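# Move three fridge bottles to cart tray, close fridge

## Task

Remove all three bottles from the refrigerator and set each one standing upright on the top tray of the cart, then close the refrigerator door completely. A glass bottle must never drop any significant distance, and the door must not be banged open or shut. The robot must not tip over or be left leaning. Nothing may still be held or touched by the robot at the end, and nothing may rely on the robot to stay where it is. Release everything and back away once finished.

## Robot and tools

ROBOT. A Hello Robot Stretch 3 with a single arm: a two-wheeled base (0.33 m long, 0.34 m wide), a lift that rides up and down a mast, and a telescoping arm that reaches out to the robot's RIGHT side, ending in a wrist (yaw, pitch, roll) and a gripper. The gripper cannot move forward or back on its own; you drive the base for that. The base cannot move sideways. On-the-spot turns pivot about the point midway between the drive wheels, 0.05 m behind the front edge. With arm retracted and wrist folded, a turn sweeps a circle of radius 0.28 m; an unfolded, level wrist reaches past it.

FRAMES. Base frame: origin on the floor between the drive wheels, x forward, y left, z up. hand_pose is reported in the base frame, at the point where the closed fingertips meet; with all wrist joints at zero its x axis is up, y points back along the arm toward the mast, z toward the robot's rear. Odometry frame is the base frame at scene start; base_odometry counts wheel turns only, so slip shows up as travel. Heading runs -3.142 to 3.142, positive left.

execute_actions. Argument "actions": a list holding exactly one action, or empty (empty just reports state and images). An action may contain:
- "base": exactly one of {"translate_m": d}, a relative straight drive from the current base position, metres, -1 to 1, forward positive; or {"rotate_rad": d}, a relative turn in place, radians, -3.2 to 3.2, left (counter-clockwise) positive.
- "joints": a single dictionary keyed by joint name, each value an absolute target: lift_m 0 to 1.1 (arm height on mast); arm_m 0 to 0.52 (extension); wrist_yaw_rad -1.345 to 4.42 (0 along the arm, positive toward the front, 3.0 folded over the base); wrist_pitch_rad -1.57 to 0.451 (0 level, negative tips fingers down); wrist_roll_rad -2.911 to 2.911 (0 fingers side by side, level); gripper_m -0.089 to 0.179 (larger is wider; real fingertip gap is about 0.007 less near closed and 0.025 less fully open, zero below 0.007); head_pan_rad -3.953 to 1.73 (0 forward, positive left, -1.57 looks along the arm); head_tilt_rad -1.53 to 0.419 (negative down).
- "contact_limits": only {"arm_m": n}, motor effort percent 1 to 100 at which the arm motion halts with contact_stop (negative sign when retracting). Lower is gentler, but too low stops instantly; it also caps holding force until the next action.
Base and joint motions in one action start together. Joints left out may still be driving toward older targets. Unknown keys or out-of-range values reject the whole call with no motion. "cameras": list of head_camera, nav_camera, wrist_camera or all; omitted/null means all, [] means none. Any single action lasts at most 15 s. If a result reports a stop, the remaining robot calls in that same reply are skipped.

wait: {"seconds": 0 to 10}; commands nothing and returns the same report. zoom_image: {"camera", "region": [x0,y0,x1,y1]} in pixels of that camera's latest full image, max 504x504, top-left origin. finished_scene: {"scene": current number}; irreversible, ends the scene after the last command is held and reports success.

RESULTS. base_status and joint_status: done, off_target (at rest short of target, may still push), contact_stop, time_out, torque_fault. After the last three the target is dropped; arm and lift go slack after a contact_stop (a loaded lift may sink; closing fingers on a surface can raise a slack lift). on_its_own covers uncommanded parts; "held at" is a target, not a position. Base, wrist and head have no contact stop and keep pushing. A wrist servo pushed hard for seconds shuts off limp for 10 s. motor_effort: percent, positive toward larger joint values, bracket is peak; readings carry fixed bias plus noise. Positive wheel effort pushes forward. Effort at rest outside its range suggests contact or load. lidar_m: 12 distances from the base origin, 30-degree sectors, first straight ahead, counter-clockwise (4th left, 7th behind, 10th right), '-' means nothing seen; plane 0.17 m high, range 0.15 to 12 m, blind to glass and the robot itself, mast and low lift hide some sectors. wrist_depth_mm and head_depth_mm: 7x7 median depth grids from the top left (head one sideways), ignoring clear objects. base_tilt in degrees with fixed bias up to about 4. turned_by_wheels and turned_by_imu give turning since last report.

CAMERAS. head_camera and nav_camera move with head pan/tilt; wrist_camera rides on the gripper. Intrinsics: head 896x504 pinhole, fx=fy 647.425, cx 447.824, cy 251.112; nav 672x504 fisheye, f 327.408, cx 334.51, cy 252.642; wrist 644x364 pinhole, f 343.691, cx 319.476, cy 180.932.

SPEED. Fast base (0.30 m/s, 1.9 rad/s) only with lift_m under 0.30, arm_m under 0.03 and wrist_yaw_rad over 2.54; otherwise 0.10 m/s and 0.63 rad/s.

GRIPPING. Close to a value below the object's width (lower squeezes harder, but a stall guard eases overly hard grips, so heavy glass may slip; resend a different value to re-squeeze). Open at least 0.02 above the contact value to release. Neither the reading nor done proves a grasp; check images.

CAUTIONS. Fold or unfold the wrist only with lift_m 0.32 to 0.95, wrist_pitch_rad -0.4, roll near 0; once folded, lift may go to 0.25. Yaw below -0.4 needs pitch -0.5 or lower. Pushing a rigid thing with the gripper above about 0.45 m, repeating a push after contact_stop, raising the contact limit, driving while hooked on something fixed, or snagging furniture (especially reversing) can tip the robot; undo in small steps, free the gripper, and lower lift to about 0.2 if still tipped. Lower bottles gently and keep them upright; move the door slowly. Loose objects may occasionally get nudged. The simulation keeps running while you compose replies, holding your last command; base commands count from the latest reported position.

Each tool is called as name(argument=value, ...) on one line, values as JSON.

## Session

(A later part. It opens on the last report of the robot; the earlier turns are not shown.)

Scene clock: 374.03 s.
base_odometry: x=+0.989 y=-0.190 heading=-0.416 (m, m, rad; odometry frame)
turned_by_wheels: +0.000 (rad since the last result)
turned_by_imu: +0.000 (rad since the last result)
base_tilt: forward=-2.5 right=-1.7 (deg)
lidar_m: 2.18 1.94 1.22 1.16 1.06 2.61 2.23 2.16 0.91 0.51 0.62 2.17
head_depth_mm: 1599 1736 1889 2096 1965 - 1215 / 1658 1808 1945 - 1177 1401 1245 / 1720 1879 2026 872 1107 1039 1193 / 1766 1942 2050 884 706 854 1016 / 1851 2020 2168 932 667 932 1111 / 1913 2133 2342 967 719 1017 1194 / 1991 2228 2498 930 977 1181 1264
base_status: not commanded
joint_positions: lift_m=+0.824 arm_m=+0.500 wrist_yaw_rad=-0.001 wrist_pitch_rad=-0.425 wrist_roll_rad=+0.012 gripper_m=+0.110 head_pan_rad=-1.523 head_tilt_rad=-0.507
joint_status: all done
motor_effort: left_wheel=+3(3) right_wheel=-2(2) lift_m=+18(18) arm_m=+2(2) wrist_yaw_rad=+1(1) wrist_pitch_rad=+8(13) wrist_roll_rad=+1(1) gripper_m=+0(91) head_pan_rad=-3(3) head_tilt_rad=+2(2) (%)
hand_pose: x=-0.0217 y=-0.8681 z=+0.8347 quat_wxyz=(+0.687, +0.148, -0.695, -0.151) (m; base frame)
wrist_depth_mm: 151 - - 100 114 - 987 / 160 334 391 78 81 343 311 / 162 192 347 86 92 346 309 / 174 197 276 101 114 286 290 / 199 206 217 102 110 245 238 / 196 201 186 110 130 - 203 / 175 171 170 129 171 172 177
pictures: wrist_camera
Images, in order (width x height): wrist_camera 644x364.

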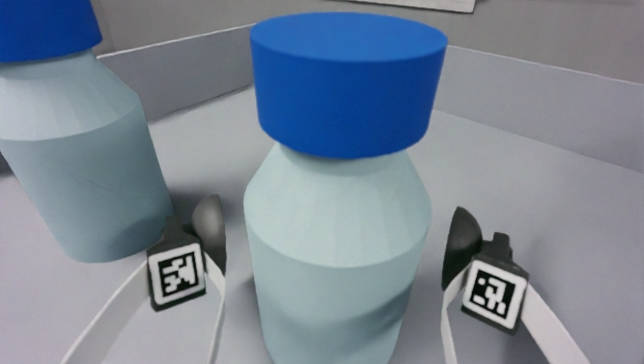

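execute_actions(actions=[{"joints": {"lift_m": 0.91, "arm_m": 0.36}}], cameras=[])

execute_actions(actions=[{"base": {"rotate_rad": 1.504}, "joints": {"arm_m": 0.05, "head_pan_rad": -3.0, "head_tilt_rad": -0.6}}], cameras=["head_camera"])

execute_actions(actions=[{"base": {"translate_m": 0.78}, "joints": {"lift_m": 0.556, "arm_m": 0.0, "gripper_m": 0.14, "head_pan_rad": -1.53, "head_tilt_rad": -0.85}}], cameras=[])

execute_actions(actions=[{"base": {"rotate_rad": 1.563}}], cameras=["head_camera", "wrist_camera"])

Scene clock: 385.30 s.
base_odometry: x=+0.989 y=-0.190 heading=-0.416 (m, m, rad; odometry frame)
turned_by_wheels: +0.000 (rad since the last result)
turned_by_imu: +0.000 (rad since the last result)
base_tilt: forward=-2.6 right=-1.6 (deg)
lidar_m: 2.18 1.94 1.22 1.15 1.05 2.62 2.24 2.16 0.91 0.51 0.62 2.16
head_depth_mm: 1601 1746 1893 - 1715 1481 1241 / 1656 1793 1918 927 1224 1390 1244 / 1706 1881 2017 823 1108 1040 1189 / 1785 1944 2059 890 707 857 1014 / 1840 2011 2151 934 667 935 1112 / 1915 2120 2360 967 720 1019 1204 / 2001 2214 2496 932 977 1181 1263
base_status: not commanded
joint_positions: lift_m=+0.909 arm_m=+0.360 wrist_yaw_rad=+0.000 wrist_pitch_rad=-0.424 wrist_roll_rad=+0.012 gripper_m=+0.110 head_pan_rad=-1.523 head_tilt_rad=-0.507
joint_status: all done
motor_effort: left_wheel=+3(2) right_wheel=-2(3) lift_m=+65(66) arm_m=-4(4) wrist_yaw_rad=+0(0) wrist_pitch_rad=+7(8) wrist_roll_rad=+1(1) gripper_m=+0(0) head_pan_rad=-3(2) head_tilt_rad=+2(2) (%)
hand_pose: x=-0.0216 y=-0.7289 z=+0.9206 quat_wxyz=(+0.687, +0.148, -0.695, -0.150) (m; base frame)
wrist_depth_mm: - - - - - - - / - - 559 622 - - - / - 426 484 258 516 477 - / 385 416 376 271 432 437 - / 346 351 353 304 357 375 - / 296 307 294 304 305 - - / 263 261 263 266 266 266 -
pictures: none
No camera images: the call's "cameras" was empty. Leave "cameras" out to get every camera's image.

Scene clock: 388.80 s.
base_odometry: x=+0.989 y=-0.190 heading=+1.088 (m, m, rad; odometry frame)
turned_by_wheels: +1.504 (rad since the last result)
turned_by_imu: +1.538 (rad since the last result)
base_tilt: forward=-2.5 right=-1.7 (deg)
lidar_m: 1.22 0.89 2.62 2.24 2.22 2.00 0.51 0.58 2.16 2.17 1.99 1.75
head_depth_mm: 1618 1786 1898 2116 - - - / 1669 1836 1073 911 - - - / 1737 1926 1073 832 1079 1211 - / 1814 2023 1138 835 709 882 - / 1889 2128 990 838 994 1043 - / 1994 2249 1055 754 1088 1267 - / 2075 2346 2593 827 1567 1412 -
base_status: done
joint_positions: lift_m=+0.909 arm_m=+0.050 wrist_yaw_rad=+0.000 wrist_pitch_rad=-0.424 wrist_roll_rad=+0.012 gripper_m=+0.110 head_pan_rad=-2.993 head_tilt_rad=-0.593
joint_status: all done
motor_effort: left_wheel=-2(9) right_wheel=+1(4) lift_m=+65(66) arm_m=-3(5) wrist_yaw_rad=+0(0) wrist_pitch_rad=+7(7) wrist_roll_rad=+1(1) gripper_m=+1(1) head_pan_rad=-2(28) head_tilt_rad=-3(11) (%)
hand_pose: x=-0.0215 y=-0.4190 z=+0.9206 quat_wxyz=(+0.687, +0.148, -0.695, -0.150) (m; base frame)
wrist_depth_mm: - - - - - - - / - - - - - - - / - - - - - - - / - - - - - - - / - - - - - - - / - - - - - - - / - - - - - - -
pictures: head_camera (sideways: a quarter turn clockwise sets it upright)
Images, in order (width x height): head_camera 896x504.

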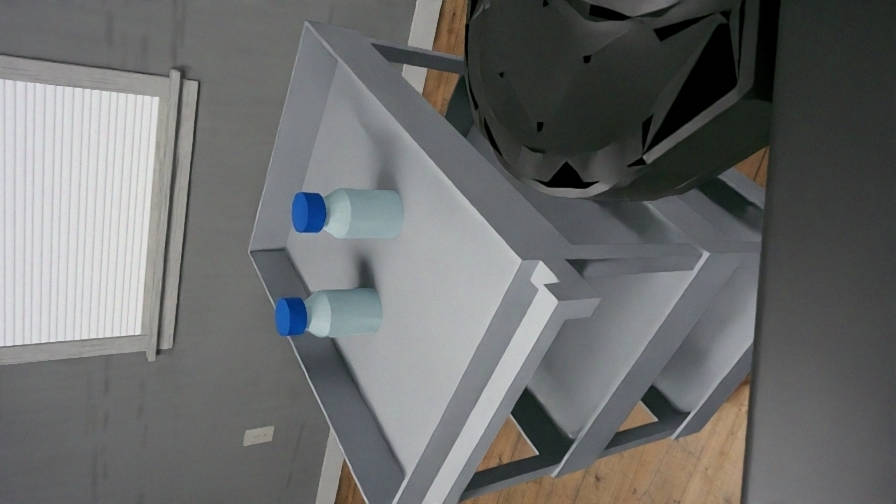

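Scene clock: 397.57 s.
base_odometry: x=+1.351 y=+0.501 heading=+1.088 (m, m, rad; odometry frame)
turned_by_wheels: +0.000 (rad since the last result)
turned_by_imu: +0.002 (rad since the last result)
base_tilt: forward=-2.5 right=-1.7 (deg)
lidar_m: 0.70 0.49 0.43 0.44 2.85 2.75 1.30 1.57 2.41 1.87 1.15 0.47
head_depth_mm: 2023 2245 1937 1634 1412 1234 1116 / 2090 2312 1952 1635 1417 1235 - / 2156 2332 1954 1642 1417 1264 - / 2235 2429 1946 1645 1410 1240 1111 / 2217 2334 1951 1640 1412 1243 1112 / 1852 2018 1962 1647 1419 1243 1110 / 1552 1673 1786 1641 1419 1248 1094
base_status: done
joint_positions: lift_m=+0.557 arm_m=+0.000 wrist_yaw_rad=+0.000 wrist_pitch_rad=-0.423 wrist_roll_rad=+0.012 gripper_m=+0.140 head_pan_rad=-1.537 head_tilt_rad=-0.839
joint_status: all done
motor_effort: left_wheel=-3(6) right_wheel=+1(5) lift_m=+16(61) arm_m=-4(3) wrist_yaw_rad=+0(0) wrist_pitch_rad=+7(7) wrist_roll_rad=+1(1) gripper_m=+0(94) head_pan_rad=+2(28) head_tilt_rad=-4(16) (%)
hand_pose: x=-0.0215 y=-0.3691 z=+0.5683 quat_wxyz=(+0.687, +0.148, -0.695, -0.150) (m; base frame)
wrist_depth_mm: 870 - - - - - - / 871 - - - - - - / 924 - - - - - - / 940 - - - - - - / 939 - 986 - 986 - - / 816 - 826 832 854 - 869 / 726 724 727 735 743 720 755
pictures: none
No camera images: the call's "cameras" was empty. Leave "cameras" out to get every camera's image.

Scene clock: 400.97 s.
base_odometry: x=+1.351 y=+0.501 heading=+2.651 (m, m, rad; odometry frame)
turned_by_wheels: +1.563 (rad since the last result)
turned_by_imu: +1.598 (rad since the last result)
base_tilt: forward=-2.6 right=-1.7 (deg)
lidar_m: 0.43 2.86 2.75 1.30 1.57 2.42 1.86 1.15 0.47 0.71 0.49 0.43
head_depth_mm: 748 707 588 687 764 1222 1111 / 770 709 607 965 884 1146 - / 793 710 625 968 1212 1185 - / 819 711 626 971 1228 1199 1107 / 821 713 996 968 1250 1215 1108 / 693 691 802 913 1095 1223 1111 / 580 621 677 794 891 985 1072
base_status: done
joint_positions: lift_m=+0.557 arm_m=+0.000 wrist_yaw_rad=+0.000 wrist_pitch_rad=-0.423 wrist_roll_rad=+0.012 gripper_m=+0.140 head_pan_rad=-1.537 head_tilt_rad=-0.840
joint_status: not commanded
motor_effort: left_wheel=-3(9) right_wheel=+1(3) lift_m=+15(15) arm_m=-4(4) wrist_yaw_rad=-1(0) wrist_pitch_rad=+7(7) wrist_roll_rad=+1(1) gripper_m=+1(1) head_pan_rad=+2(2) head_tilt_rad=-4(3) (%)
hand_pose: x=-0.0215 y=-0.3691 z=+0.5683 quat_wxyz=(+0.687, +0.148, -0.695, -0.150) (m; base frame)
wrist_depth_mm: 318 361 500 602 600 549 419 / 352 374 460 478 487 499 374 / 363 382 366 354 359 362 330 / 365 433 596 834 296 285 277 / 377 462 663 810 811 486 247 / 388 - 659 695 699 - 257 / 384 541 609 604 606 464 258
pictures: head_camera (sideways: a quarter turn clockwise sets it upright), wrist_camera
Images, in order (width x height): head_camera 896x504, wrist_camera 644x364.

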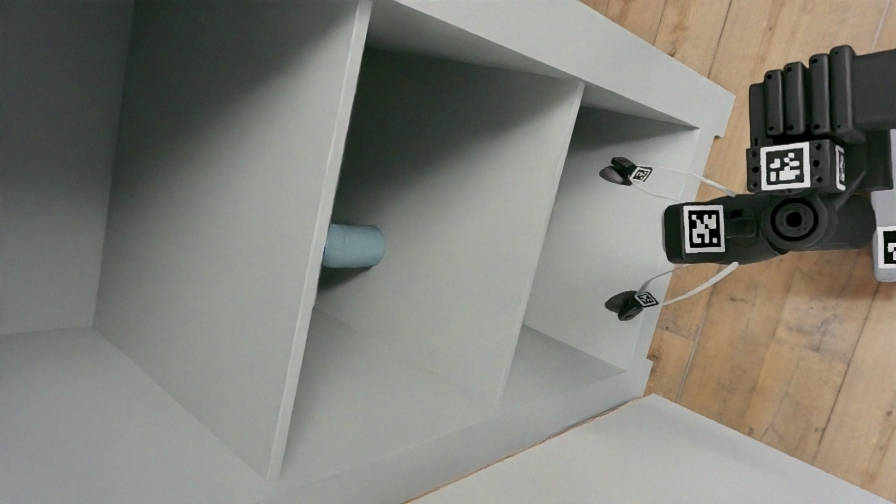

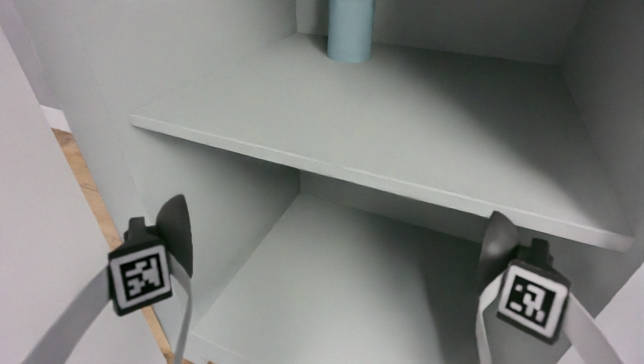

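execute_actions(actions=[{"joints": {"arm_m": 0.44, "gripper_m": 0.125}}], cameras=["wrist_camera"])

Scene clock: 408.53 s.
base_odometry: x=+1.351 y=+0.501 heading=+2.651 (m, m, rad; odometry frame)
turned_by_wheels: +0.000 (rad since the last result)
turned_by_imu: +0.000 (rad since the last result)
base_tilt: forward=-2.5 right=-1.6 (deg)
lidar_m: 0.44 2.87 2.75 1.30 1.58 2.41 1.86 1.15 0.47 0.71 0.49 0.43
head_depth_mm: 747 710 589 690 763 1218 1122 / 771 708 606 967 865 - - / 794 709 607 925 1220 1184 1125 / 820 711 608 945 1227 1197 1117 / 819 712 982 966 1251 1221 1107 / 694 688 801 908 1090 1224 1108 / 580 622 679 792 892 983 1079
base_status: not commanded
joint_positions: lift_m=+0.557 arm_m=+0.440 wrist_yaw_rad=+0.000 wrist_pitch_rad=-0.423 wrist_roll_rad=+0.012 gripper_m=+0.125 head_pan_rad=-1.537 head_tilt_rad=-0.840
joint_status: all done
motor_effort: left_wheel=-3(2) right_wheel=+1(1) lift_m=+16(16) arm_m=+2(2) wrist_yaw_rad=-1(0) wrist_pitch_rad=+7(7) wrist_roll_rad=+1(1) gripper_m=+0(67) head_pan_rad=+2(2) head_tilt_rad=-4(4) (%)
hand_pose: x=-0.0215 y=-0.8084 z=+0.5683 quat_wxyz=(+0.687, +0.148, -0.695, -0.150) (m; base frame)
wrist_depth_mm: 167 203 258 108 106 197 180 / 173 211 277 114 113 211 194 / 180 221 304 129 136 228 208 / 186 232 274 129 134 247 223 / 193 220 228 146 164 242 230 / 189 - 194 167 187 - 201 / - 168 169 170 172 169 174
pictures: wrist_camera
Images, in order (width x height): wrist_camera 644x364.

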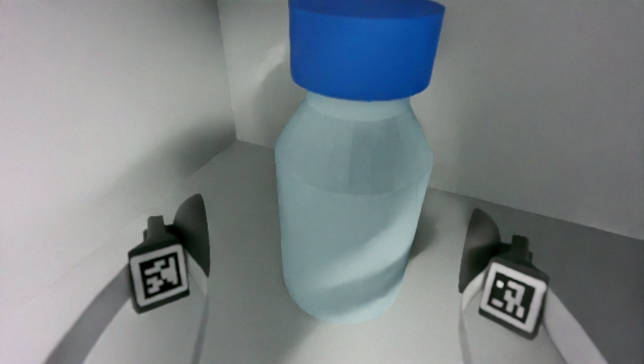

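execute_actions(actions=[{"base": {"translate_m": -0.006}, "joints": {"arm_m": 0.468, "lift_m": 0.553, "gripper_m": 0.105}}], cameras=["wrist_camera"])

Scene clock: 412.67 s.
base_odometry: x=+1.356 y=+0.498 heading=+2.651 (m, m, rad; odometry frame)
turned_by_wheels: +0.000 (rad since the last result)
turned_by_imu: +0.000 (rad since the last result)
base_tilt: forward=-2.4 right=-1.7 (deg)
lidar_m: 0.44 2.88 2.75 1.30 1.58 2.41 1.86 1.15 0.47 0.72 0.49 0.44
head_depth_mm: 746 709 588 653 751 1219 1126 / 767 709 606 966 868 - - / 792 710 589 935 1222 1179 1124 / 818 712 606 947 1224 1198 1115 / 825 712 1005 971 1255 1221 1110 / 703 699 804 919 1102 1224 1108 / 587 631 682 803 905 995 1076
base_status: done
joint_positions: lift_m=+0.554 arm_m=+0.468 wrist_yaw_rad=+0.000 wrist_pitch_rad=-0.423 wrist_roll_rad=+0.012 gripper_m=+0.105 head_pan_rad=-1.537 head_tilt_rad=-0.840
joint_status: all done
motor_effort: left_wheel=-3(9) right_wheel=+2(3) lift_m=+15(22) arm_m=+3(3) wrist_yaw_rad=-1(0) wrist_pitch_rad=+7(7) wrist_roll_rad=+1(1) gripper_m=+0(80) head_pan_rad=+2(2) head_tilt_rad=-3(5) (%)
hand_pose: x=-0.0215 y=-0.8364 z=+0.5653 quat_wxyz=(+0.687, +0.148, -0.695, -0.150) (m; base frame)
wrist_depth_mm: 164 200 232 79 87 172 159 / 169 207 254 82 86 185 169 / 176 217 275 94 118 201 182 / 183 227 257 102 112 218 196 / 190 216 128 103 111 226 212 / 186 192 181 116 138 201 196 / 167 165 167 136 165 166 171
pictures: wrist_camera
Images, in order (width x height): wrist_camera 644x364.

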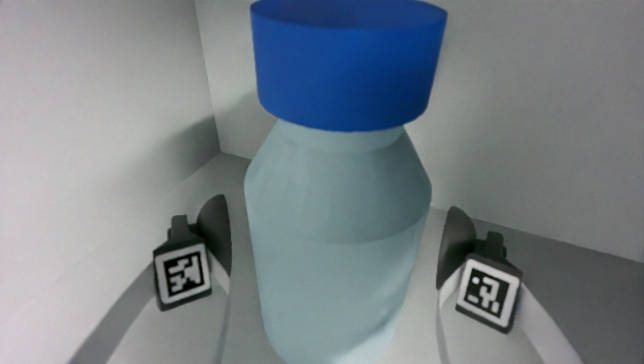

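execute_actions(actions=[{"joints": {"arm_m": 0.463, "gripper_m": 0.031}}], cameras=[])

execute_actions(actions=[{"joints": {"lift_m": 0.585}}], cameras=["wrist_camera"])

Scene clock: 416.20 s.
base_odometry: x=+1.356 y=+0.498 heading=+2.651 (m, m, rad; odometry frame)
turned_by_wheels: +0.000 (rad since the last result)
turned_by_imu: +0.000 (rad since the last result)
base_tilt: forward=-2.5 right=-1.7 (deg)
lidar_m: 0.44 2.87 2.75 1.30 1.58 2.40 1.86 1.15 0.47 0.72 0.49 0.44
head_depth_mm: 747 708 586 654 751 1225 1113 / 768 708 604 965 866 - - / 791 710 599 935 1222 1179 1127 / 817 712 606 947 1227 1202 1118 / 825 711 1015 967 1249 1226 1106 / 704 695 803 916 1097 1217 1111 / 588 633 682 802 903 999 1077
base_status: not commanded
joint_positions: lift_m=+0.554 arm_m=+0.463 wrist_yaw_rad=+0.000 wrist_pitch_rad=-0.430 wrist_roll_rad=+0.012 gripper_m=+0.032 head_pan_rad=-1.537 head_tilt_rad=-0.840
joint_status: all done
motor_effort: left_wheel=-3(3) right_wheel=+0(1) lift_m=+17(17) arm_m=-4(5) wrist_yaw_rad=-1(1) wrist_pitch_rad=+9(10) wrist_roll_rad=+1(1) gripper_m=-19(99) head_pan_rad=+2(2) head_tilt_rad=-4(5) (%)
hand_pose: x=-0.0215 y=-0.8311 z=+0.5636 quat_wxyz=(+0.687, +0.150, -0.695, -0.152) (m; base frame)
wrist_depth_mm: 165 199 236 77 80 176 162 / 171 210 257 83 86 189 173 / 178 219 281 98 116 204 186 / 185 230 254 101 110 223 200 / 192 216 132 104 109 224 214 / 186 187 177 118 125 193 194 / 164 163 163 138 163 167 168
pictures: none
No camera images: the call's "cameras" was empty. Leave "cameras" out to get every camera's image.

Scene clock: 417.27 s.
base_odometry: x=+1.356 y=+0.498 heading=+2.651 (m, m, rad; odometry frame)
turned_by_wheels: +0.000 (rad since the last result)
turned_by_imu: +0.000 (rad since the last result)
base_tilt: forward=-2.5 right=-1.7 (deg)
lidar_m: 0.44 2.87 2.76 1.30 1.58 2.41 1.86 1.15 0.47 0.72 0.49 0.44
head_depth_mm: 746 707 588 653 751 1216 1120 / 769 708 605 963 858 - - / 793 709 590 945 1227 1185 1122 / 815 710 607 954 1231 1200 1112 / 824 711 1008 969 1256 1227 1104 / 704 697 804 919 1098 1224 1108 / 589 632 681 802 905 996 1072
base_status: not commanded
joint_positions: lift_m=+0.584 arm_m=+0.463 wrist_yaw_rad=+0.000 wrist_pitch_rad=-0.456 wrist_roll_rad=+0.012 gripper_m=+0.032 head_pan_rad=-1.537 head_tilt_rad=-0.840
joint_status: all done
motor_effort: left_wheel=-3(2) right_wheel=+1(1) lift_m=+70(70) arm_m=-3(3) wrist_yaw_rad=-1(1) wrist_pitch_rad=+17(19) wrist_roll_rad=+1(1) gripper_m=-21(22) head_pan_rad=+2(2) head_tilt_rad=-3(3) (%)
hand_pose: x=-0.0215 y=-0.8277 z=+0.5883 quat_wxyz=(+0.685, +0.159, -0.693, -0.161) (m; base frame)
wrist_depth_mm: 166 201 239 81 84 178 163 / 172 211 262 86 90 190 174 / 178 221 284 101 213 208 188 / 186 233 286 102 111 227 203 / 194 234 132 105 110 242 223 / 200 214 205 119 125 221 222 / 187 189 186 137 188 193 194
pictures: wrist_camera
Images, in order (width x height): wrist_camera 644x364.

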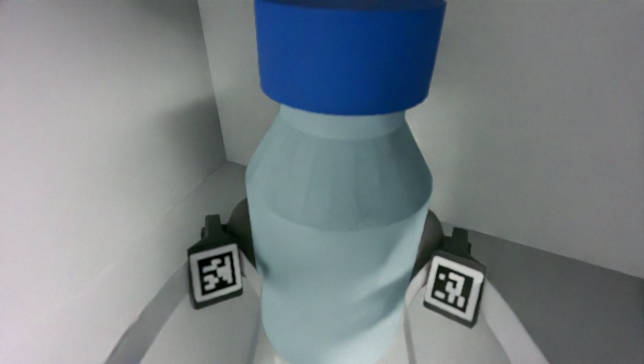

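execute_actions(actions=[{"joints": {"arm_m": 0.0}}], cameras=["wrist_camera"])

execute_actions(actions=[{"base": {"rotate_rad": -1.456}, "joints": {"lift_m": 0.85}}], cameras=[])

execute_actions(actions=[{"base": {"translate_m": -0.735}, "joints": {"lift_m": 0.96, "arm_m": 0.3, "head_pan_rad": -1.53, "head_tilt_rad": -0.5}}], cameras=["wrist_camera"])

Scene clock: 433.67 s.
base_odometry: x=+1.356 y=+0.498 heading=+2.651 (m, m, rad; odometry frame)
turned_by_wheels: +0.000 (rad since the last result)
turned_by_imu: +0.000 (rad since the last result)
base_tilt: forward=-2.4 right=-1.7 (deg)
lidar_m: 0.44 2.87 2.75 1.29 1.58 2.41 1.86 1.15 0.47 0.72 0.49 0.44
head_depth_mm: 748 708 588 653 753 1220 1110 / 769 706 606 967 879 1099 - / 791 710 607 967 1201 1178 - / 817 711 625 965 689 1200 1109 / 824 713 1012 970 1252 1219 1110 / 704 700 803 919 1096 1221 1106 / 589 632 680 804 904 996 1076
base_status: not commanded
joint_positions: lift_m=+0.584 arm_m=+0.000 wrist_yaw_rad=+0.000 wrist_pitch_rad=-0.457 wrist_roll_rad=+0.012 gripper_m=+0.032 head_pan_rad=-1.537 head_tilt_rad=-0.840
joint_status: all done
motor_effort: left_wheel=-2(3) right_wheel=+1(1) lift_m=+70(70) arm_m=-3(2) wrist_yaw_rad=+0(0) wrist_pitch_rad=+18(18) wrist_roll_rad=+1(1) gripper_m=-22(21) head_pan_rad=+2(2) head_tilt_rad=-4(4) (%)
hand_pose: x=-0.0215 y=-0.3646 z=+0.5881 quat_wxyz=(+0.685, +0.159, -0.693, -0.161) (m; base frame)
wrist_depth_mm: 321 370 465 81 84 554 392 / 359 387 461 86 90 519 355 / 371 392 376 101 351 382 319 / 374 443 537 102 111 312 289 / 386 497 133 105 110 280 259 / 400 520 629 119 125 405 254 / 415 567 621 137 610 458 276
pictures: wrist_camera
Images, in order (width x height): wrist_camera 644x364.

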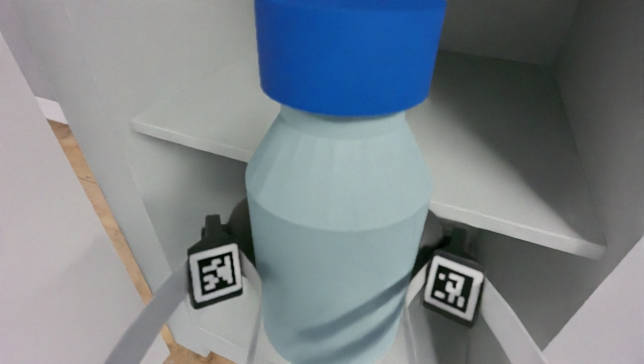

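Scene clock: 436.97 s.
base_odometry: x=+1.356 y=+0.498 heading=+1.195 (m, m, rad; odometry frame)
turned_by_wheels: -1.456 (rad since the last result)
turned_by_imu: -1.489 (rad since the last result)
base_tilt: forward=-2.5 right=-1.6 (deg)
lidar_m: 0.62 0.47 0.44 0.45 2.91 2.75 1.30 2.57 2.40 1.61 1.10 0.47
head_depth_mm: 2043 2240 1949 1637 - - 1087 / 2129 2331 1950 1638 - - 1090 / 2206 2402 1955 1634 - - 1106 / 2214 2343 1958 462 - 1231 1109 / 1840 2057 1946 1643 1417 1245 1107 / 1558 1713 1839 1647 1416 1244 1108 / 1344 1460 1604 1609 1417 1247 1077
base_status: done
joint_positions: lift_m=+0.849 arm_m=+0.000 wrist_yaw_rad=+0.000 wrist_pitch_rad=-0.457 wrist_roll_rad=+0.012 gripper_m=+0.032 head_pan_rad=-1.537 head_tilt_rad=-0.840
joint_status: all done
motor_effort: left_wheel=+3(10) right_wheel=-2(6) lift_m=+70(69) arm_m=-4(4) wrist_yaw_rad=+0(0) wrist_pitch_rad=+18(18) wrist_roll_rad=+1(1) gripper_m=-21(21) head_pan_rad=+2(3) head_tilt_rad=-4(4) (%)
hand_pose: x=-0.0215 y=-0.3646 z=+0.8531 quat_wxyz=(+0.685, +0.159, -0.693, -0.162) (m; base frame)
wrist_depth_mm: 794 971 - 81 84 - - / 821 - - 86 90 - - / 866 - - 101 - - - / 907 - - 102 111 - - / 946 - 133 105 110 - - / 975 - - 118 125 - - / - - - 137 - - -
pictures: none
No camera images: the call's "cameras" was empty. Leave "cameras" out to get every camera's image.

Scene clock: 445.40 s.
base_odometry: x=+1.086 y=-0.186 heading=+1.195 (m, m, rad; odometry frame)
turned_by_wheels: +0.000 (rad since the last result)
turned_by_imu: +0.000 (rad since the last result)
base_tilt: forward=-2.5 right=-1.6 (deg)
lidar_m: 1.16 0.90 2.69 2.33 2.18 0.68 0.56 0.82 2.10 2.13 1.82 1.15
head_depth_mm: 1682 1824 1939 - 1823 1482 1241 / 1743 1900 - 2228 1841 1489 1242 / 1821 1984 - 2228 1844 1493 1246 / 1897 2084 2238 2236 1864 1491 1253 / 1970 2173 2442 2446 1865 1508 1256 / 2071 2291 2580 2473 1862 1509 1256 / 2095 2243 2364 2360 1876 1512 1261
base_status: done
joint_positions: lift_m=+0.959 arm_m=+0.300 wrist_yaw_rad=+0.000 wrist_pitch_rad=-0.458 wrist_roll_rad=+0.012 gripper_m=+0.032 head_pan_rad=-1.537 head_tilt_rad=-0.507
joint_status: all done
motor_effort: left_wheel=+3(3) right_wheel=-3(6) lift_m=+70(73) arm_m=+2(2) wrist_yaw_rad=+0(0) wrist_pitch_rad=+18(18) wrist_roll_rad=+1(1) gripper_m=-22(21) head_pan_rad=+2(2) head_tilt_rad=+2(17) (%)
hand_pose: x=-0.0215 y=-0.6638 z=+0.9629 quat_wxyz=(+0.685, +0.160, -0.693, -0.162) (m; base frame)
wrist_depth_mm: - - - 81 84 - - / - - - 86 90 - - / - - - 101 - - - / - - - 102 111 - - / - - 133 105 110 - - / - - - 119 125 - - / - - - 137 - - -
pictures: wrist_camera
Images, in order (width x height): wrist_camera 644x364.

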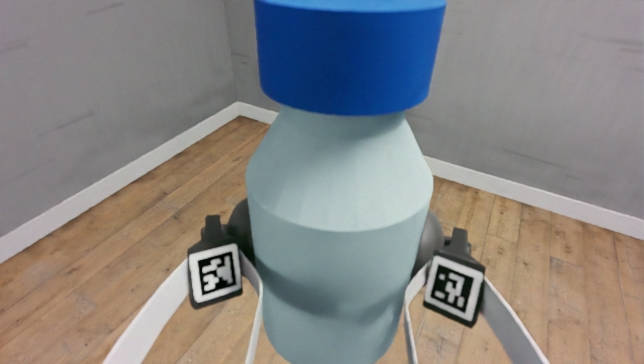

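execute_actions(actions=[{"base": {"rotate_rad": -1.513}, "joints": {"arm_m": 0.46}}], cameras=["head_camera", "wrist_camera"])

Scene clock: 449.87 s.
base_odometry: x=+1.086 y=-0.186 heading=-0.318 (m, m, rad; odometry frame)
turned_by_wheels: -1.513 (rad since the last result)
turned_by_imu: -1.547 (rad since the last result)
base_tilt: forward=-2.5 right=-1.7 (deg)
lidar_m: 2.15 1.78 1.16 1.12 1.04 2.69 2.32 2.18 0.62 0.56 0.87 2.09
head_depth_mm: 1681 1811 1929 - 1169 1367 1244 / 1752 1893 - 908 775 1000 1189 / 1824 1968 1234 954 688 858 1078 / 1918 2091 2301 959 1073 1008 1172 / 2020 2217 2442 959 1142 1227 1226 / 2124 2365 2632 951 1748 1463 1257 / 2239 2460 2703 2486 1873 1510 1259
base_status: done
joint_positions: lift_m=+0.959 arm_m=+0.460 wrist_yaw_rad=-0.001 wrist_pitch_rad=-0.458 wrist_roll_rad=+0.012 gripper_m=+0.032 head_pan_rad=-1.537 head_tilt_rad=-0.507
joint_status: all done
motor_effort: left_wheel=+3(11) right_wheel=-3(8) lift_m=+70(70) arm_m=+2(2) wrist_yaw_rad=+0(2) wrist_pitch_rad=+18(18) wrist_roll_rad=+1(1) gripper_m=-20(22) head_pan_rad=+2(2) head_tilt_rad=+2(1) (%)
hand_pose: x=-0.0217 y=-0.8238 z=+0.9629 quat_wxyz=(+0.685, +0.159, -0.693, -0.162) (m; base frame)
wrist_depth_mm: - - - 81 84 - - / - - - 86 90 - - / - - - 101 552 544 - / - - 373 102 111 491 465 / - 330 133 105 110 413 220 / 288 326 326 119 125 270 232 / 293 300 299 138 300 296 295
pictures: head_camera (sideways: a quarter turn clockwise sets it upright), wrist_camera
Images, in order (width x height): head_camera 896x504, wrist_camera 644x364.

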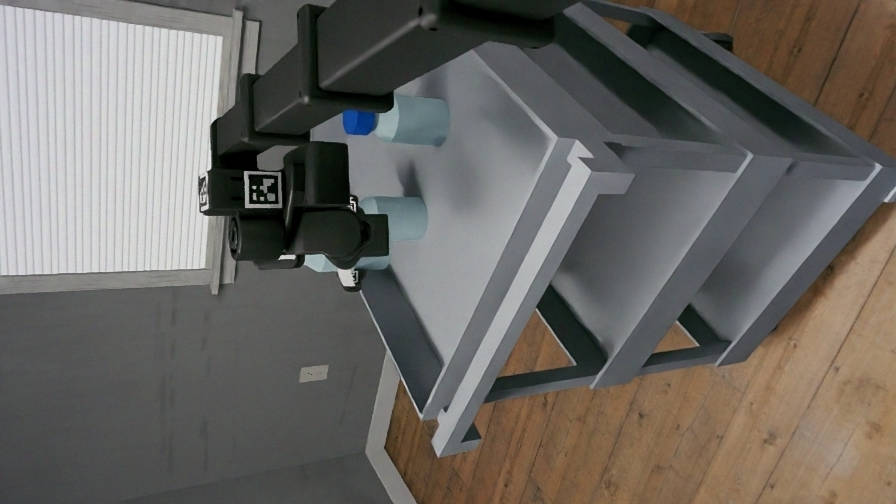

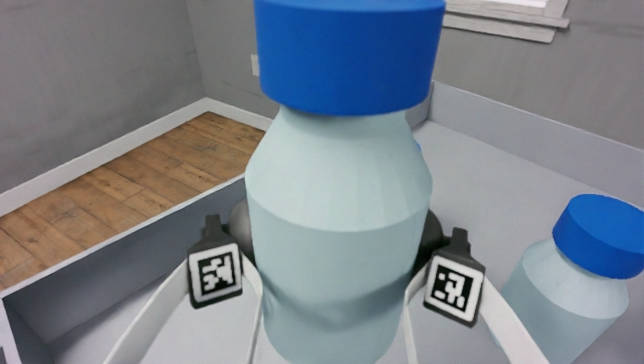

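execute_actions(actions=[{"joints": {"arm_m": 0.495, "lift_m": 0.845}}], cameras=["head_camera", "wrist_camera"])

Scene clock: 456.13 s.
base_odometry: x=+1.086 y=-0.186 heading=-0.318 (m, m, rad; odometry frame)
turned_by_wheels: +0.000 (rad since the last result)
turned_by_imu: +0.000 (rad since the last result)
base_tilt: forward=-2.5 right=-1.6 (deg)
lidar_m: 2.15 1.79 1.15 1.12 1.04 2.69 2.32 2.17 0.61 0.56 0.87 2.09
head_depth_mm: 1687 1809 1927 991 - - 1214 / 1746 1912 1990 - 729 979 1189 / 1838 1993 2129 894 689 859 1080 / 1905 2097 2273 879 1074 1010 1172 / 2015 2223 2467 960 1143 1225 1227 / 2115 2347 2636 949 1758 1461 1260 / 2246 2496 2705 2487 1882 1514 1261
base_status: not commanded
joint_positions: lift_m=+0.846 arm_m=+0.495 wrist_yaw_rad=-0.001 wrist_pitch_rad=-0.458 wrist_roll_rad=+0.012 gripper_m=+0.032 head_pan_rad=-1.537 head_tilt_rad=-0.507
joint_status: all done
motor_effort: left_wheel=+2(3) right_wheel=-3(3) lift_m=+20(69) arm_m=+2(3) wrist_yaw_rad=+1(0) wrist_pitch_rad=+18(18) wrist_roll_rad=+1(1) gripper_m=-20(21) head_pan_rad=+2(2) head_tilt_rad=+2(2) (%)
hand_pose: x=-0.0217 y=-0.8588 z=+0.8493 quat_wxyz=(+0.685, +0.160, -0.693, -0.162) (m; base frame)
wrist_depth_mm: - - - 81 84 476 - / - - - 86 90 462 408 / - 250 289 101 197 375 377 / 222 260 282 102 111 301 293 / 231 244 133 105 110 252 192 / 210 211 201 119 125 218 192 / 186 186 184 137 185 190 187
pictures: head_camera (sideways: a quarter turn clockwise sets it upright), wrist_camera
Images, in order (width x height): head_camera 896x504, wrist_camera 644x364.

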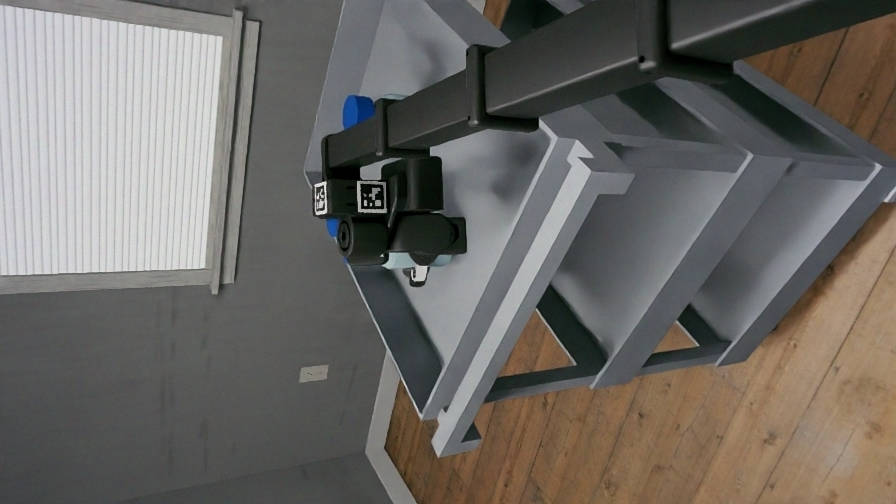

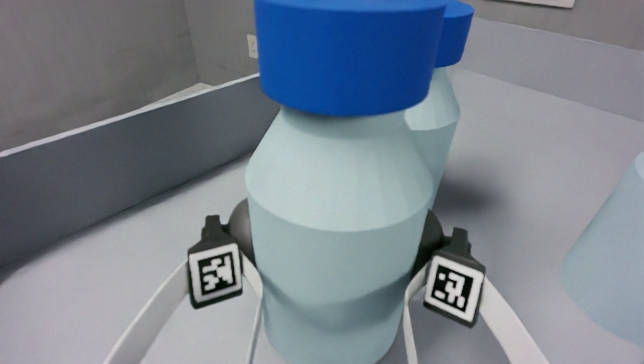

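execute_actions(actions=[{"joints": {"lift_m": 0.821}}], cameras=[])

Scene clock: 458.37 s.
base_odometry: x=+1.086 y=-0.186 heading=-0.318 (m, m, rad; odometry frame)
turned_by_wheels: +0.000 (rad since the last result)
turned_by_imu: +0.000 (rad since the last result)
base_tilt: forward=-2.5 right=-1.7 (deg)
lidar_m: 2.15 1.79 1.16 1.12 1.04 2.69 2.31 2.18 0.62 0.56 0.87 2.10
head_depth_mm: 1677 1823 1921 971 1258 - 1217 / 1747 1905 1975 994 733 977 1186 / 1822 2005 2127 873 688 860 1076 / 1916 2102 2271 878 1077 1011 1172 / 2011 2219 2445 963 1151 1226 1225 / 2117 2342 2643 950 1752 1463 1256 / 2230 2470 2720 2485 1882 1503 1261
base_status: not commanded
joint_positions: lift_m=+0.822 arm_m=+0.495 wrist_yaw_rad=-0.001 wrist_pitch_rad=-0.446 wrist_roll_rad=+0.012 gripper_m=+0.032 head_pan_rad=-1.537 head_tilt_rad=-0.507
joint_status: all done
motor_effort: left_wheel=+3(3) right_wheel=-2(4) lift_m=+17(23) arm_m=+2(2) wrist_yaw_rad=+1(1) wrist_pitch_rad=+14(18) wrist_roll_rad=+1(1) gripper_m=-21(22) head_pan_rad=+2(2) head_tilt_rad=+2(3) (%)
hand_pose: x=-0.0217 y=-0.8605 z=+0.8282 quat_wxyz=(+0.686, +0.155, -0.694, -0.158) (m; base frame)
wrist_depth_mm: - - - 77 81 453 994 / - - 274 83 86 444 401 / 208 241 290 98 116 337 341 / 220 252 251 101 110 269 262 / 217 219 131 103 108 225 193 / 186 188 179 117 126 193 183 / 164 165 165 138 164 169 170
pictures: none
No camera images: the call's "cameras" was empty. Leave "cameras" out to get every camera's image.

execute_actions(actions=[{"joints": {"gripper_m": 0.11}}], cameras=["wrist_camera"])

execute_actions(actions=[{"joints": {"lift_m": 0.91, "arm_m": 0.38}}], cameras=["wrist_camera"])

Scene clock: 461.60 s.
base_odometry: x=+1.086 y=-0.186 heading=-0.318 (m, m, rad; odometry frame)
turned_by_wheels: +0.000 (rad since the last result)
turned_by_imu: +0.000 (rad since the last result)
base_tilt: forward=-2.5 right=-1.6 (deg)
lidar_m: 2.15 1.79 1.16 1.11 1.04 2.69 2.33 2.18 0.62 0.56 0.87 2.09
head_depth_mm: 1689 1810 1921 971 1257 - 1217 / 1752 1911 1988 991 734 976 1189 / 1833 1984 2129 875 689 855 1078 / 1918 2104 2276 879 1076 1010 1171 / 2024 2216 2471 966 1144 1226 1228 / 2119 2345 2633 948 1759 1459 1253 / 2223 2480 2726 2483 1865 1512 1265
base_status: not commanded
joint_positions: lift_m=+0.822 arm_m=+0.495 wrist_yaw_rad=-0.001 wrist_pitch_rad=-0.425 wrist_roll_rad=+0.012 gripper_m=+0.110 head_pan_rad=-1.537 head_tilt_rad=-0.507
joint_status: all done
motor_effort: left_wheel=+3(3) right_wheel=-3(2) lift_m=+17(18) arm_m=+2(3) wrist_yaw_rad=+1(0) wrist_pitch_rad=+8(14) wrist_roll_rad=+1(1) gripper_m=+2(93) head_pan_rad=+3(2) head_tilt_rad=+2(3) (%)
hand_pose: x=-0.0217 y=-0.8631 z=+0.8327 quat_wxyz=(+0.687, +0.148, -0.695, -0.151) (m; base frame)
wrist_depth_mm: - - - 92 104 478 - / - - 284 84 88 454 408 / 214 240 291 93 187 358 361 / 219 253 264 105 117 285 286 / 222 225 213 107 115 243 194 / 193 199 189 120 187 - 190 / 172 169 170 141 168 169 175
pictures: wrist_camera
Images, in order (width x height): wrist_camera 644x364.

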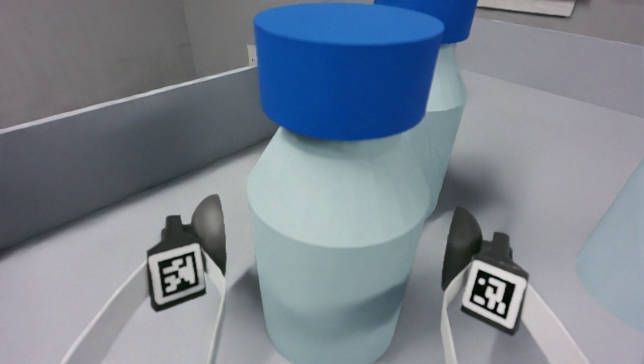

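Scene clock: 463.70 s.
base_odometry: x=+1.086 y=-0.186 heading=-0.318 (m, m, rad; odometry frame)
turned_by_wheels: +0.000 (rad since the last result)
turned_by_imu: +0.000 (rad since the last result)
base_tilt: forward=-2.5 right=-1.7 (deg)
lidar_m: 2.16 1.78 1.15 1.12 1.04 2.69 2.32 2.18 0.62 0.56 0.87 2.09
head_depth_mm: 1677 1818 1926 - - 1373 1244 / 1771 1895 2042 906 803 997 1189 / 1826 1985 2126 873 689 860 1081 / 1924 2108 2256 878 1077 1011 1175 / 2018 2222 2456 962 1147 1222 1229 / 2116 2355 2640 950 1748 1465 1256 / 2220 2476 2718 2453 1881 1505 1260
base_status: not commanded
joint_positions: lift_m=+0.909 arm_m=+0.380 wrist_yaw_rad=-0.001 wrist_pitch_rad=-0.424 wrist_roll_rad=+0.012 gripper_m=+0.110 head_pan_rad=-1.537 head_tilt_rad=-0.507
joint_status: all done
motor_effort: left_wheel=+4(4) right_wheel=-2(2) lift_m=+65(69) arm_m=-3(4) wrist_yaw_rad=+1(0) wrist_pitch_rad=+8(8) wrist_roll_rad=+1(1) gripper_m=+1(0) head_pan_rad=+2(2) head_tilt_rad=+1(2) (%)
hand_pose: x=-0.0217 y=-0.7489 z=+0.9206 quat_wxyz=(+0.687, +0.148, -0.695, -0.150) (m; base frame)
wrist_depth_mm: - - - - - - - / - - - - 632 602 - / - - 433 245 497 547 255 / - 348 407 254 398 299 405 / 303 338 353 275 356 298 350 / - 307 293 295 304 - 311 / - 262 263 265 268 261 268
pictures: wrist_camera
Images, in order (width x height): wrist_camera 644x364.

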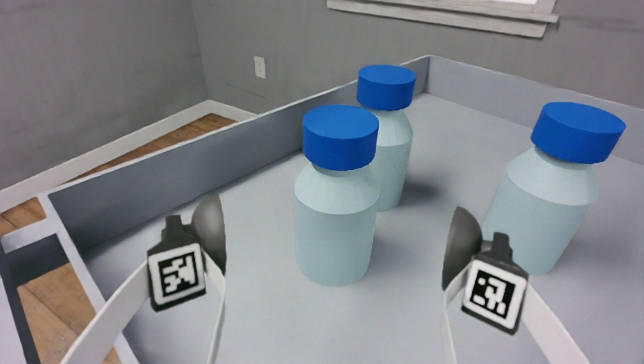

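execute_actions(actions=[{"base": {"rotate_rad": 2.458}, "joints": {"arm_m": 0.0, "gripper_m": 0.0, "head_pan_rad": -0.8, "head_tilt_rad": -0.8}}], cameras=["nav_camera"])

execute_actions(actions=[{"base": {"translate_m": 0.975}, "joints": {"lift_m": 0.40, "wrist_yaw_rad": 1.57, "wrist_pitch_rad": 0.0, "head_pan_rad": -1.75, "head_tilt_rad": -0.9}}], cameras=["head_camera", "nav_camera"])

Scene clock: 481.33 s.
base_odometry: x=+1.086 y=-0.186 heading=+2.140 (m, m, rad; odometry frame)
turned_by_wheels: +2.458 (rad since the last result)
turned_by_imu: +2.514 (rad since the last result)
base_tilt: forward=-2.5 right=-1.7 (deg)
lidar_m: 2.68 2.32 2.28 0.88 0.63 0.72 2.09 2.11 1.89 1.70 1.16 0.90
head_depth_mm: 1151 1135 1315 1671 1456 1267 1119 / 1220 1520 1769 1594 1461 1263 1118 / 1302 1545 1823 1652 1450 1268 1115 / 1197 1402 1669 1682 1458 1266 1121 / 1113 1235 1412 1603 1462 1272 1118 / 966 1066 1189 1353 1425 1266 1121 / 856 931 1029 1162 1436 1270 1118
base_status: done
joint_positions: lift_m=+0.909 arm_m=+0.000 wrist_yaw_rad=+0.000 wrist_pitch_rad=-0.424 wrist_roll_rad=+0.012 gripper_m=+0.000 head_pan_rad=-0.807 head_tilt_rad=-0.790
joint_status: all done
motor_effort: left_wheel=-3(8) right_wheel=+1(5) lift_m=+65(65) arm_m=-4(4) wrist_yaw_rad=-1(0) wrist_pitch_rad=+8(8) wrist_roll_rad=+1(1) gripper_m=-2(91) head_pan_rad=+2(28) head_tilt_rad=-5(15) (%)
hand_pose: x=-0.0215 y=-0.3689 z=+0.9206 quat_wxyz=(+0.687, +0.148, -0.695, -0.150) (m; base frame)
wrist_depth_mm: - 843 - - - - - / - - - - - - - / - - - - - - - / - - - - - - - / - - - - - - - / - - - - - - - / - - - - - - -
pictures: nav_camera (sideways: a quarter turn counterclockwise sets it upright)
Images, in order (width x height): nav_camera 672x504.

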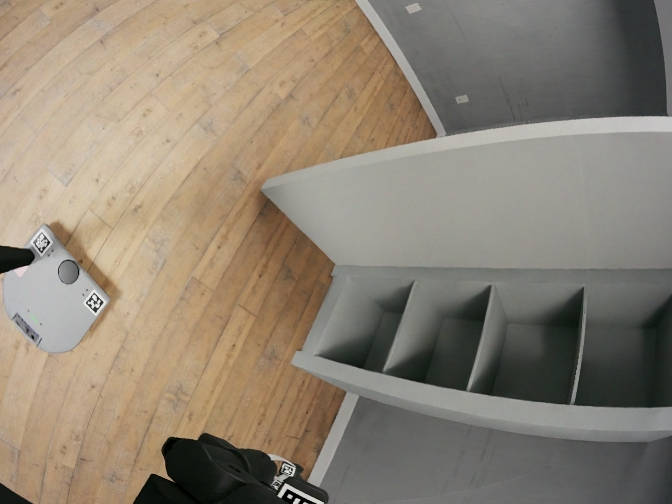

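Scene clock: 492.13 s.
base_odometry: x=+0.561 y=+0.636 heading=+2.140 (m, m, rad; odometry frame)
turned_by_wheels: +0.000 (rad since the last result)
turned_by_imu: +0.003 (rad since the last result)
base_tilt: forward=-2.5 right=-1.7 (deg)
lidar_m: 1.72 1.48 2.10 2.24 2.23 1.33 3.08 2.70 0.34 0.36 1.53 1.85
head_depth_mm: 1653 2034 1838 1571 1380 1219 1094 / 308 1161 1593 1572 1377 1217 1122 / 293 339 414 542 1303 1225 - / 317 372 451 569 797 1152 - / 378 421 565 1000 1352 1224 1067 / 616 830 1682 1580 1378 1223 1100 / 1249 1498 1717 1580 1383 1223 1117
base_status: done
joint_positions: lift_m=+0.401 arm_m=+0.000 wrist_yaw_rad=+1.569 wrist_pitch_rad=-0.027 wrist_roll_rad=+0.012 gripper_m=+0.000 head_pan_rad=-1.743 head_tilt_rad=-0.889
joint_status: all done
motor_effort: left_wheel=-4(6) right_wheel=+2(3) lift_m=+15(64) arm_m=-3(4) wrist_yaw_rad=+1(5) wrist_pitch_rad=+9(8) wrist_roll_rad=+1(1) gripper_m=-3(2) head_pan_rad=-3(29) head_tilt_rad=-3(12) (%)
hand_pose: x=+0.2341 y=-0.1459 z=+0.5084 quat_wxyz=(+0.505, +0.509, -0.496, +0.489) (m; base frame)
wrist_depth_mm: - - - - - - - / - - - - - - - / - - - - - - - / - - - - - - - / - - - - - - - / - - - - - - - / 830 852 858 886 883 937 928
pictures: head_camera (sideways: a quarter turn clockwise sets it upright), nav_camera (sideways: a quarter turn counterclockwise sets it upright)
Images, in order (width x height): head_camera 896x504, nav_camera 672x504.

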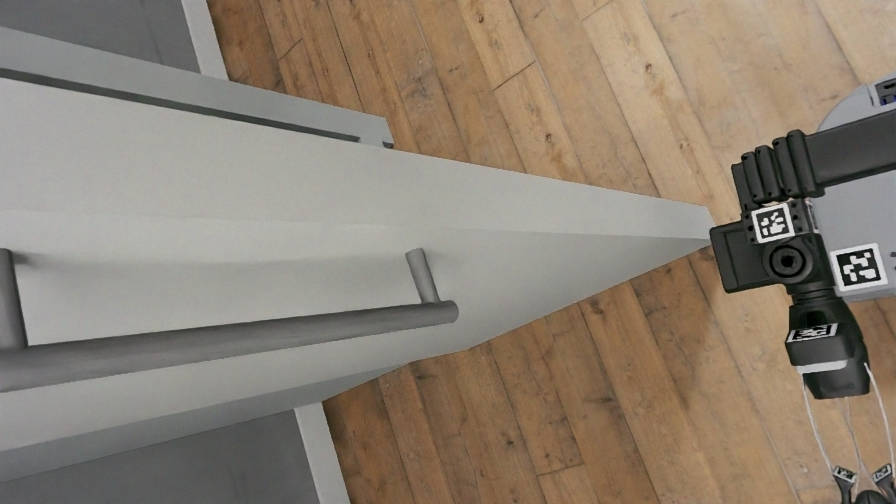

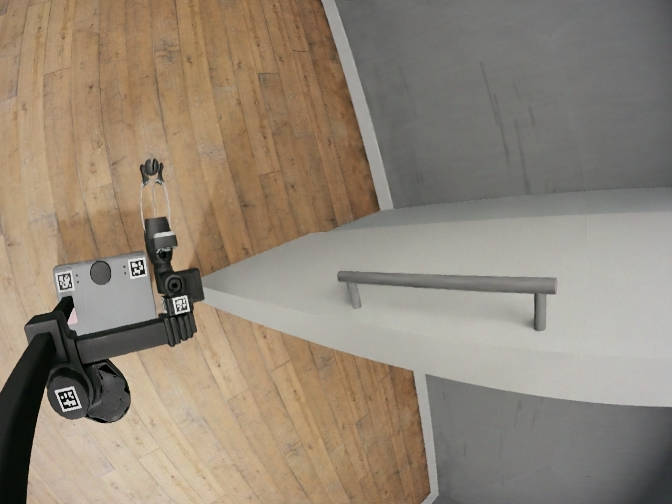

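execute_actions(actions=[])

Scene clock: 500.90 s.
base_odometry: x=+0.561 y=+0.636 heading=+2.140 (m, m, rad; odometry frame)
turned_by_wheels: +0.000 (rad since the last result)
turned_by_imu: +0.000 (rad since the last result)
base_tilt: forward=-2.4 right=-1.6 (deg)
lidar_m: 1.72 1.48 2.09 2.23 2.23 1.33 3.07 2.71 0.35 0.36 1.53 1.85
head_depth_mm: 1654 2042 1847 1567 1369 1218 1101 / 308 1163 1583 1571 1372 1219 1123 / 294 339 414 542 1302 1220 - / 317 373 452 568 794 1154 - / 378 421 564 999 1353 1223 1068 / 616 830 1686 1573 1373 1225 1099 / 1249 1505 1715 1582 1376 1219 1114
base_status: done
joint_positions: lift_m=+0.401 arm_m=+0.000 wrist_yaw_rad=+1.569 wrist_pitch_rad=-0.027 wrist_roll_rad=+0.012 gripper_m=+0.000 head_pan_rad=-1.743 head_tilt_rad=-0.889
joint_status: all done
motor_effort: left_wheel=-4(6) right_wheel=+1(3) lift_m=+15(64) arm_m=-3(4) wrist_yaw_rad=+2(5) wrist_pitch_rad=+8(8) wrist_roll_rad=+1(1) gripper_m=-3(2) head_pan_rad=-3(29) head_tilt_rad=-4(12) (%)
hand_pose: x=+0.2341 y=-0.1459 z=+0.5084 quat_wxyz=(+0.505, +0.509, -0.496, +0.489) (m; base frame)
wrist_depth_mm: - - - - - - - / - - - - - - - / - - - - - - - / - - - - - - - / - - - - - - - / - - - - - - - / 833 839 869 882 882 907 902
pictures: head_camera (sideways: a quarter turn clockwise sets it upright), nav_camera (sideways: a quarter turn counterclockwise sets it upright), wrist_camera
Images, in order (width x height): head_camera 896x504, nav_camera 672x504, wrist_camera 644x364.

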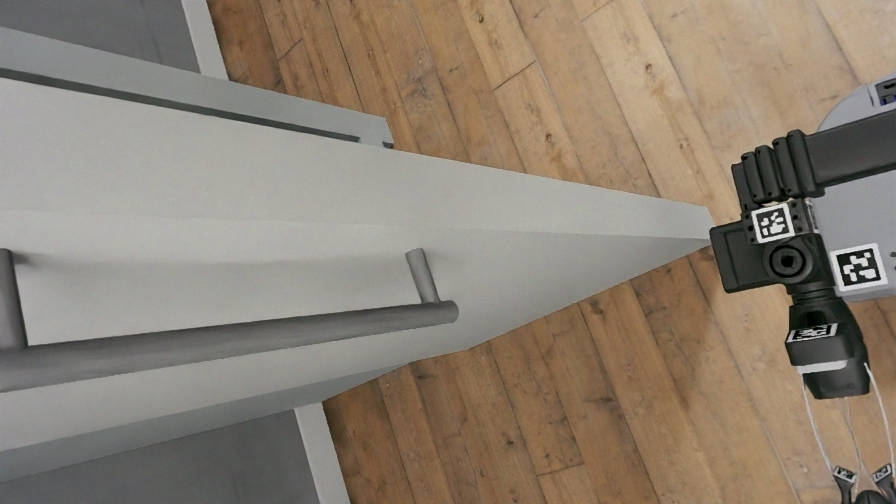

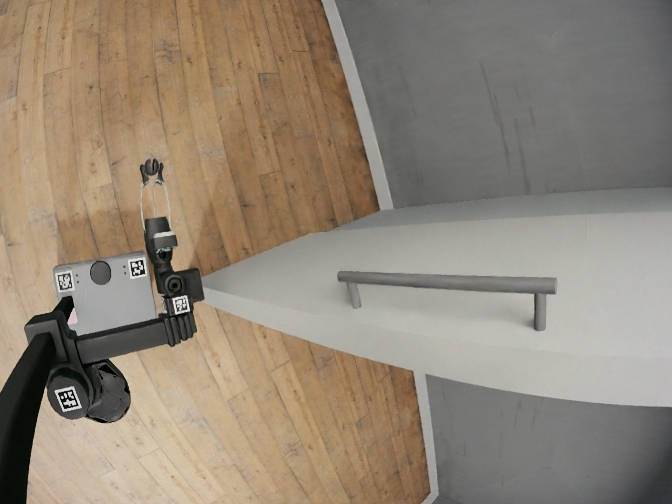

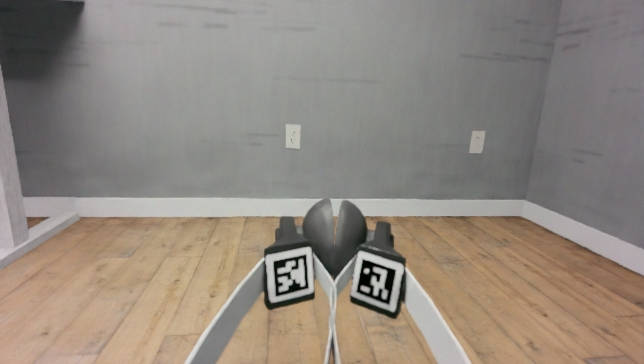

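execute_actions(actions=[{"base":{"rotate_rad":0.185},"joints":{"wrist_yaw_rad":0.0,"arm_m":0.08,"head_pan_rad":-1.8}}], cameras=["head_camera","nav_camera"])

Scene clock: 505.37 s.
base_odometry: x=+0.561 y=+0.636 heading=+2.325 (m, m, rad; odometry frame)
turned_by_wheels: +0.185 (rad since the last result)
turned_by_imu: +0.189 (rad since the last result)
base_tilt: forward=-2.5 right=-1.7 (deg)
lidar_m: 1.72 1.48 2.31 2.23 1.47 1.33 3.06 2.16 0.34 0.60 1.58 1.78
head_depth_mm: 293 342 1462 1568 1376 1216 1100 / 293 331 400 534 1350 1220 1129 / 348 398 455 533 717 1175 - / 312 369 586 865 1203 - 1130 / 756 1199 1711 1540 1380 1201 1102 / 1337 1557 1769 1578 1381 1222 1093 / 1303 1503 1733 1580 1381 1226 1100
base_status: done
joint_positions: lift_m=+0.401 arm_m=+0.080 wrist_yaw_rad=+0.001 wrist_pitch_rad=-0.027 wrist_roll_rad=+0.012 gripper_m=+0.000 head_pan_rad=-1.793 head_tilt_rad=-0.889
joint_status: all done
motor_effort: left_wheel=-3(8) right_wheel=+2(5) lift_m=+16(15) arm_m=+3(2) wrist_yaw_rad=-2(2) wrist_pitch_rad=+9(8) wrist_roll_rad=+1(1) gripper_m=-3(2) head_pan_rad=-3(8) head_tilt_rad=-4(4) (%)
hand_pose: x=-0.0211 y=-0.4801 z=+0.5084 quat_wxyz=(+0.703, +0.010, -0.711, -0.009) (m; base frame)
wrist_depth_mm: - - - - 870 298 186 / - - - - 859 291 185 / - - - - 808 287 182 / - - - - 766 281 181 / - - - - 523 277 179 / - - - - 438 272 177 / 828 842 855 894 675 266 175
pictures: head_camera (sideways: a quarter turn clockwise sets it upright), nav_camera (sideways: a quarter turn counterclockwise sets it upright)
Images, in order (width x height): head_camera 896x504, nav_camera 672x504.

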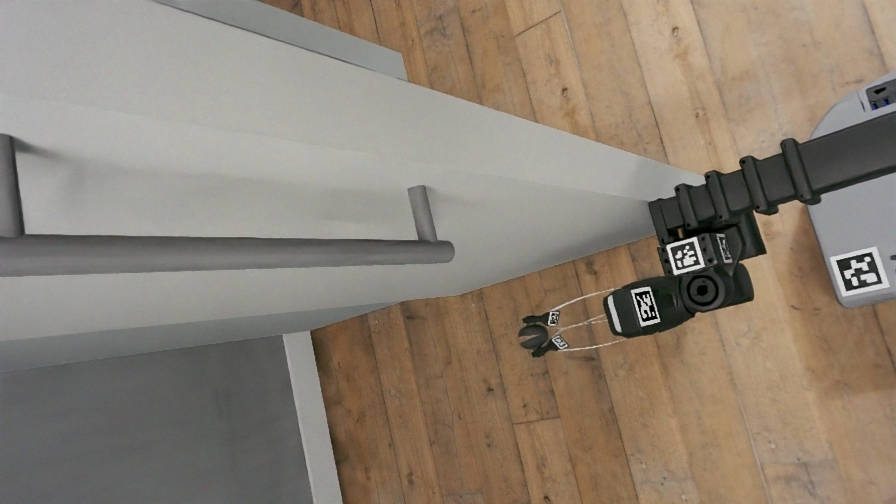

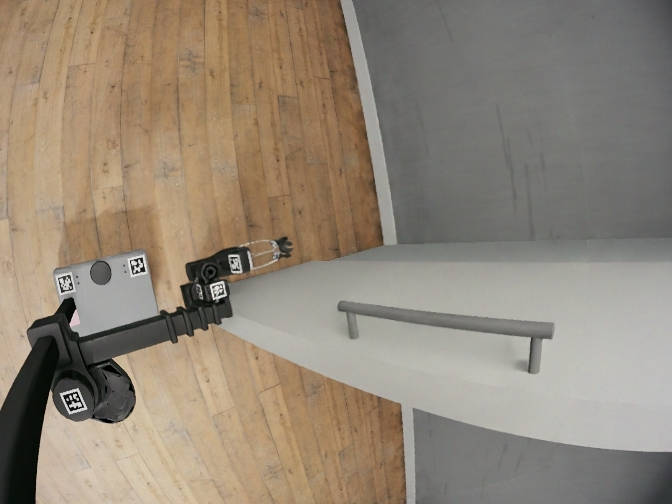

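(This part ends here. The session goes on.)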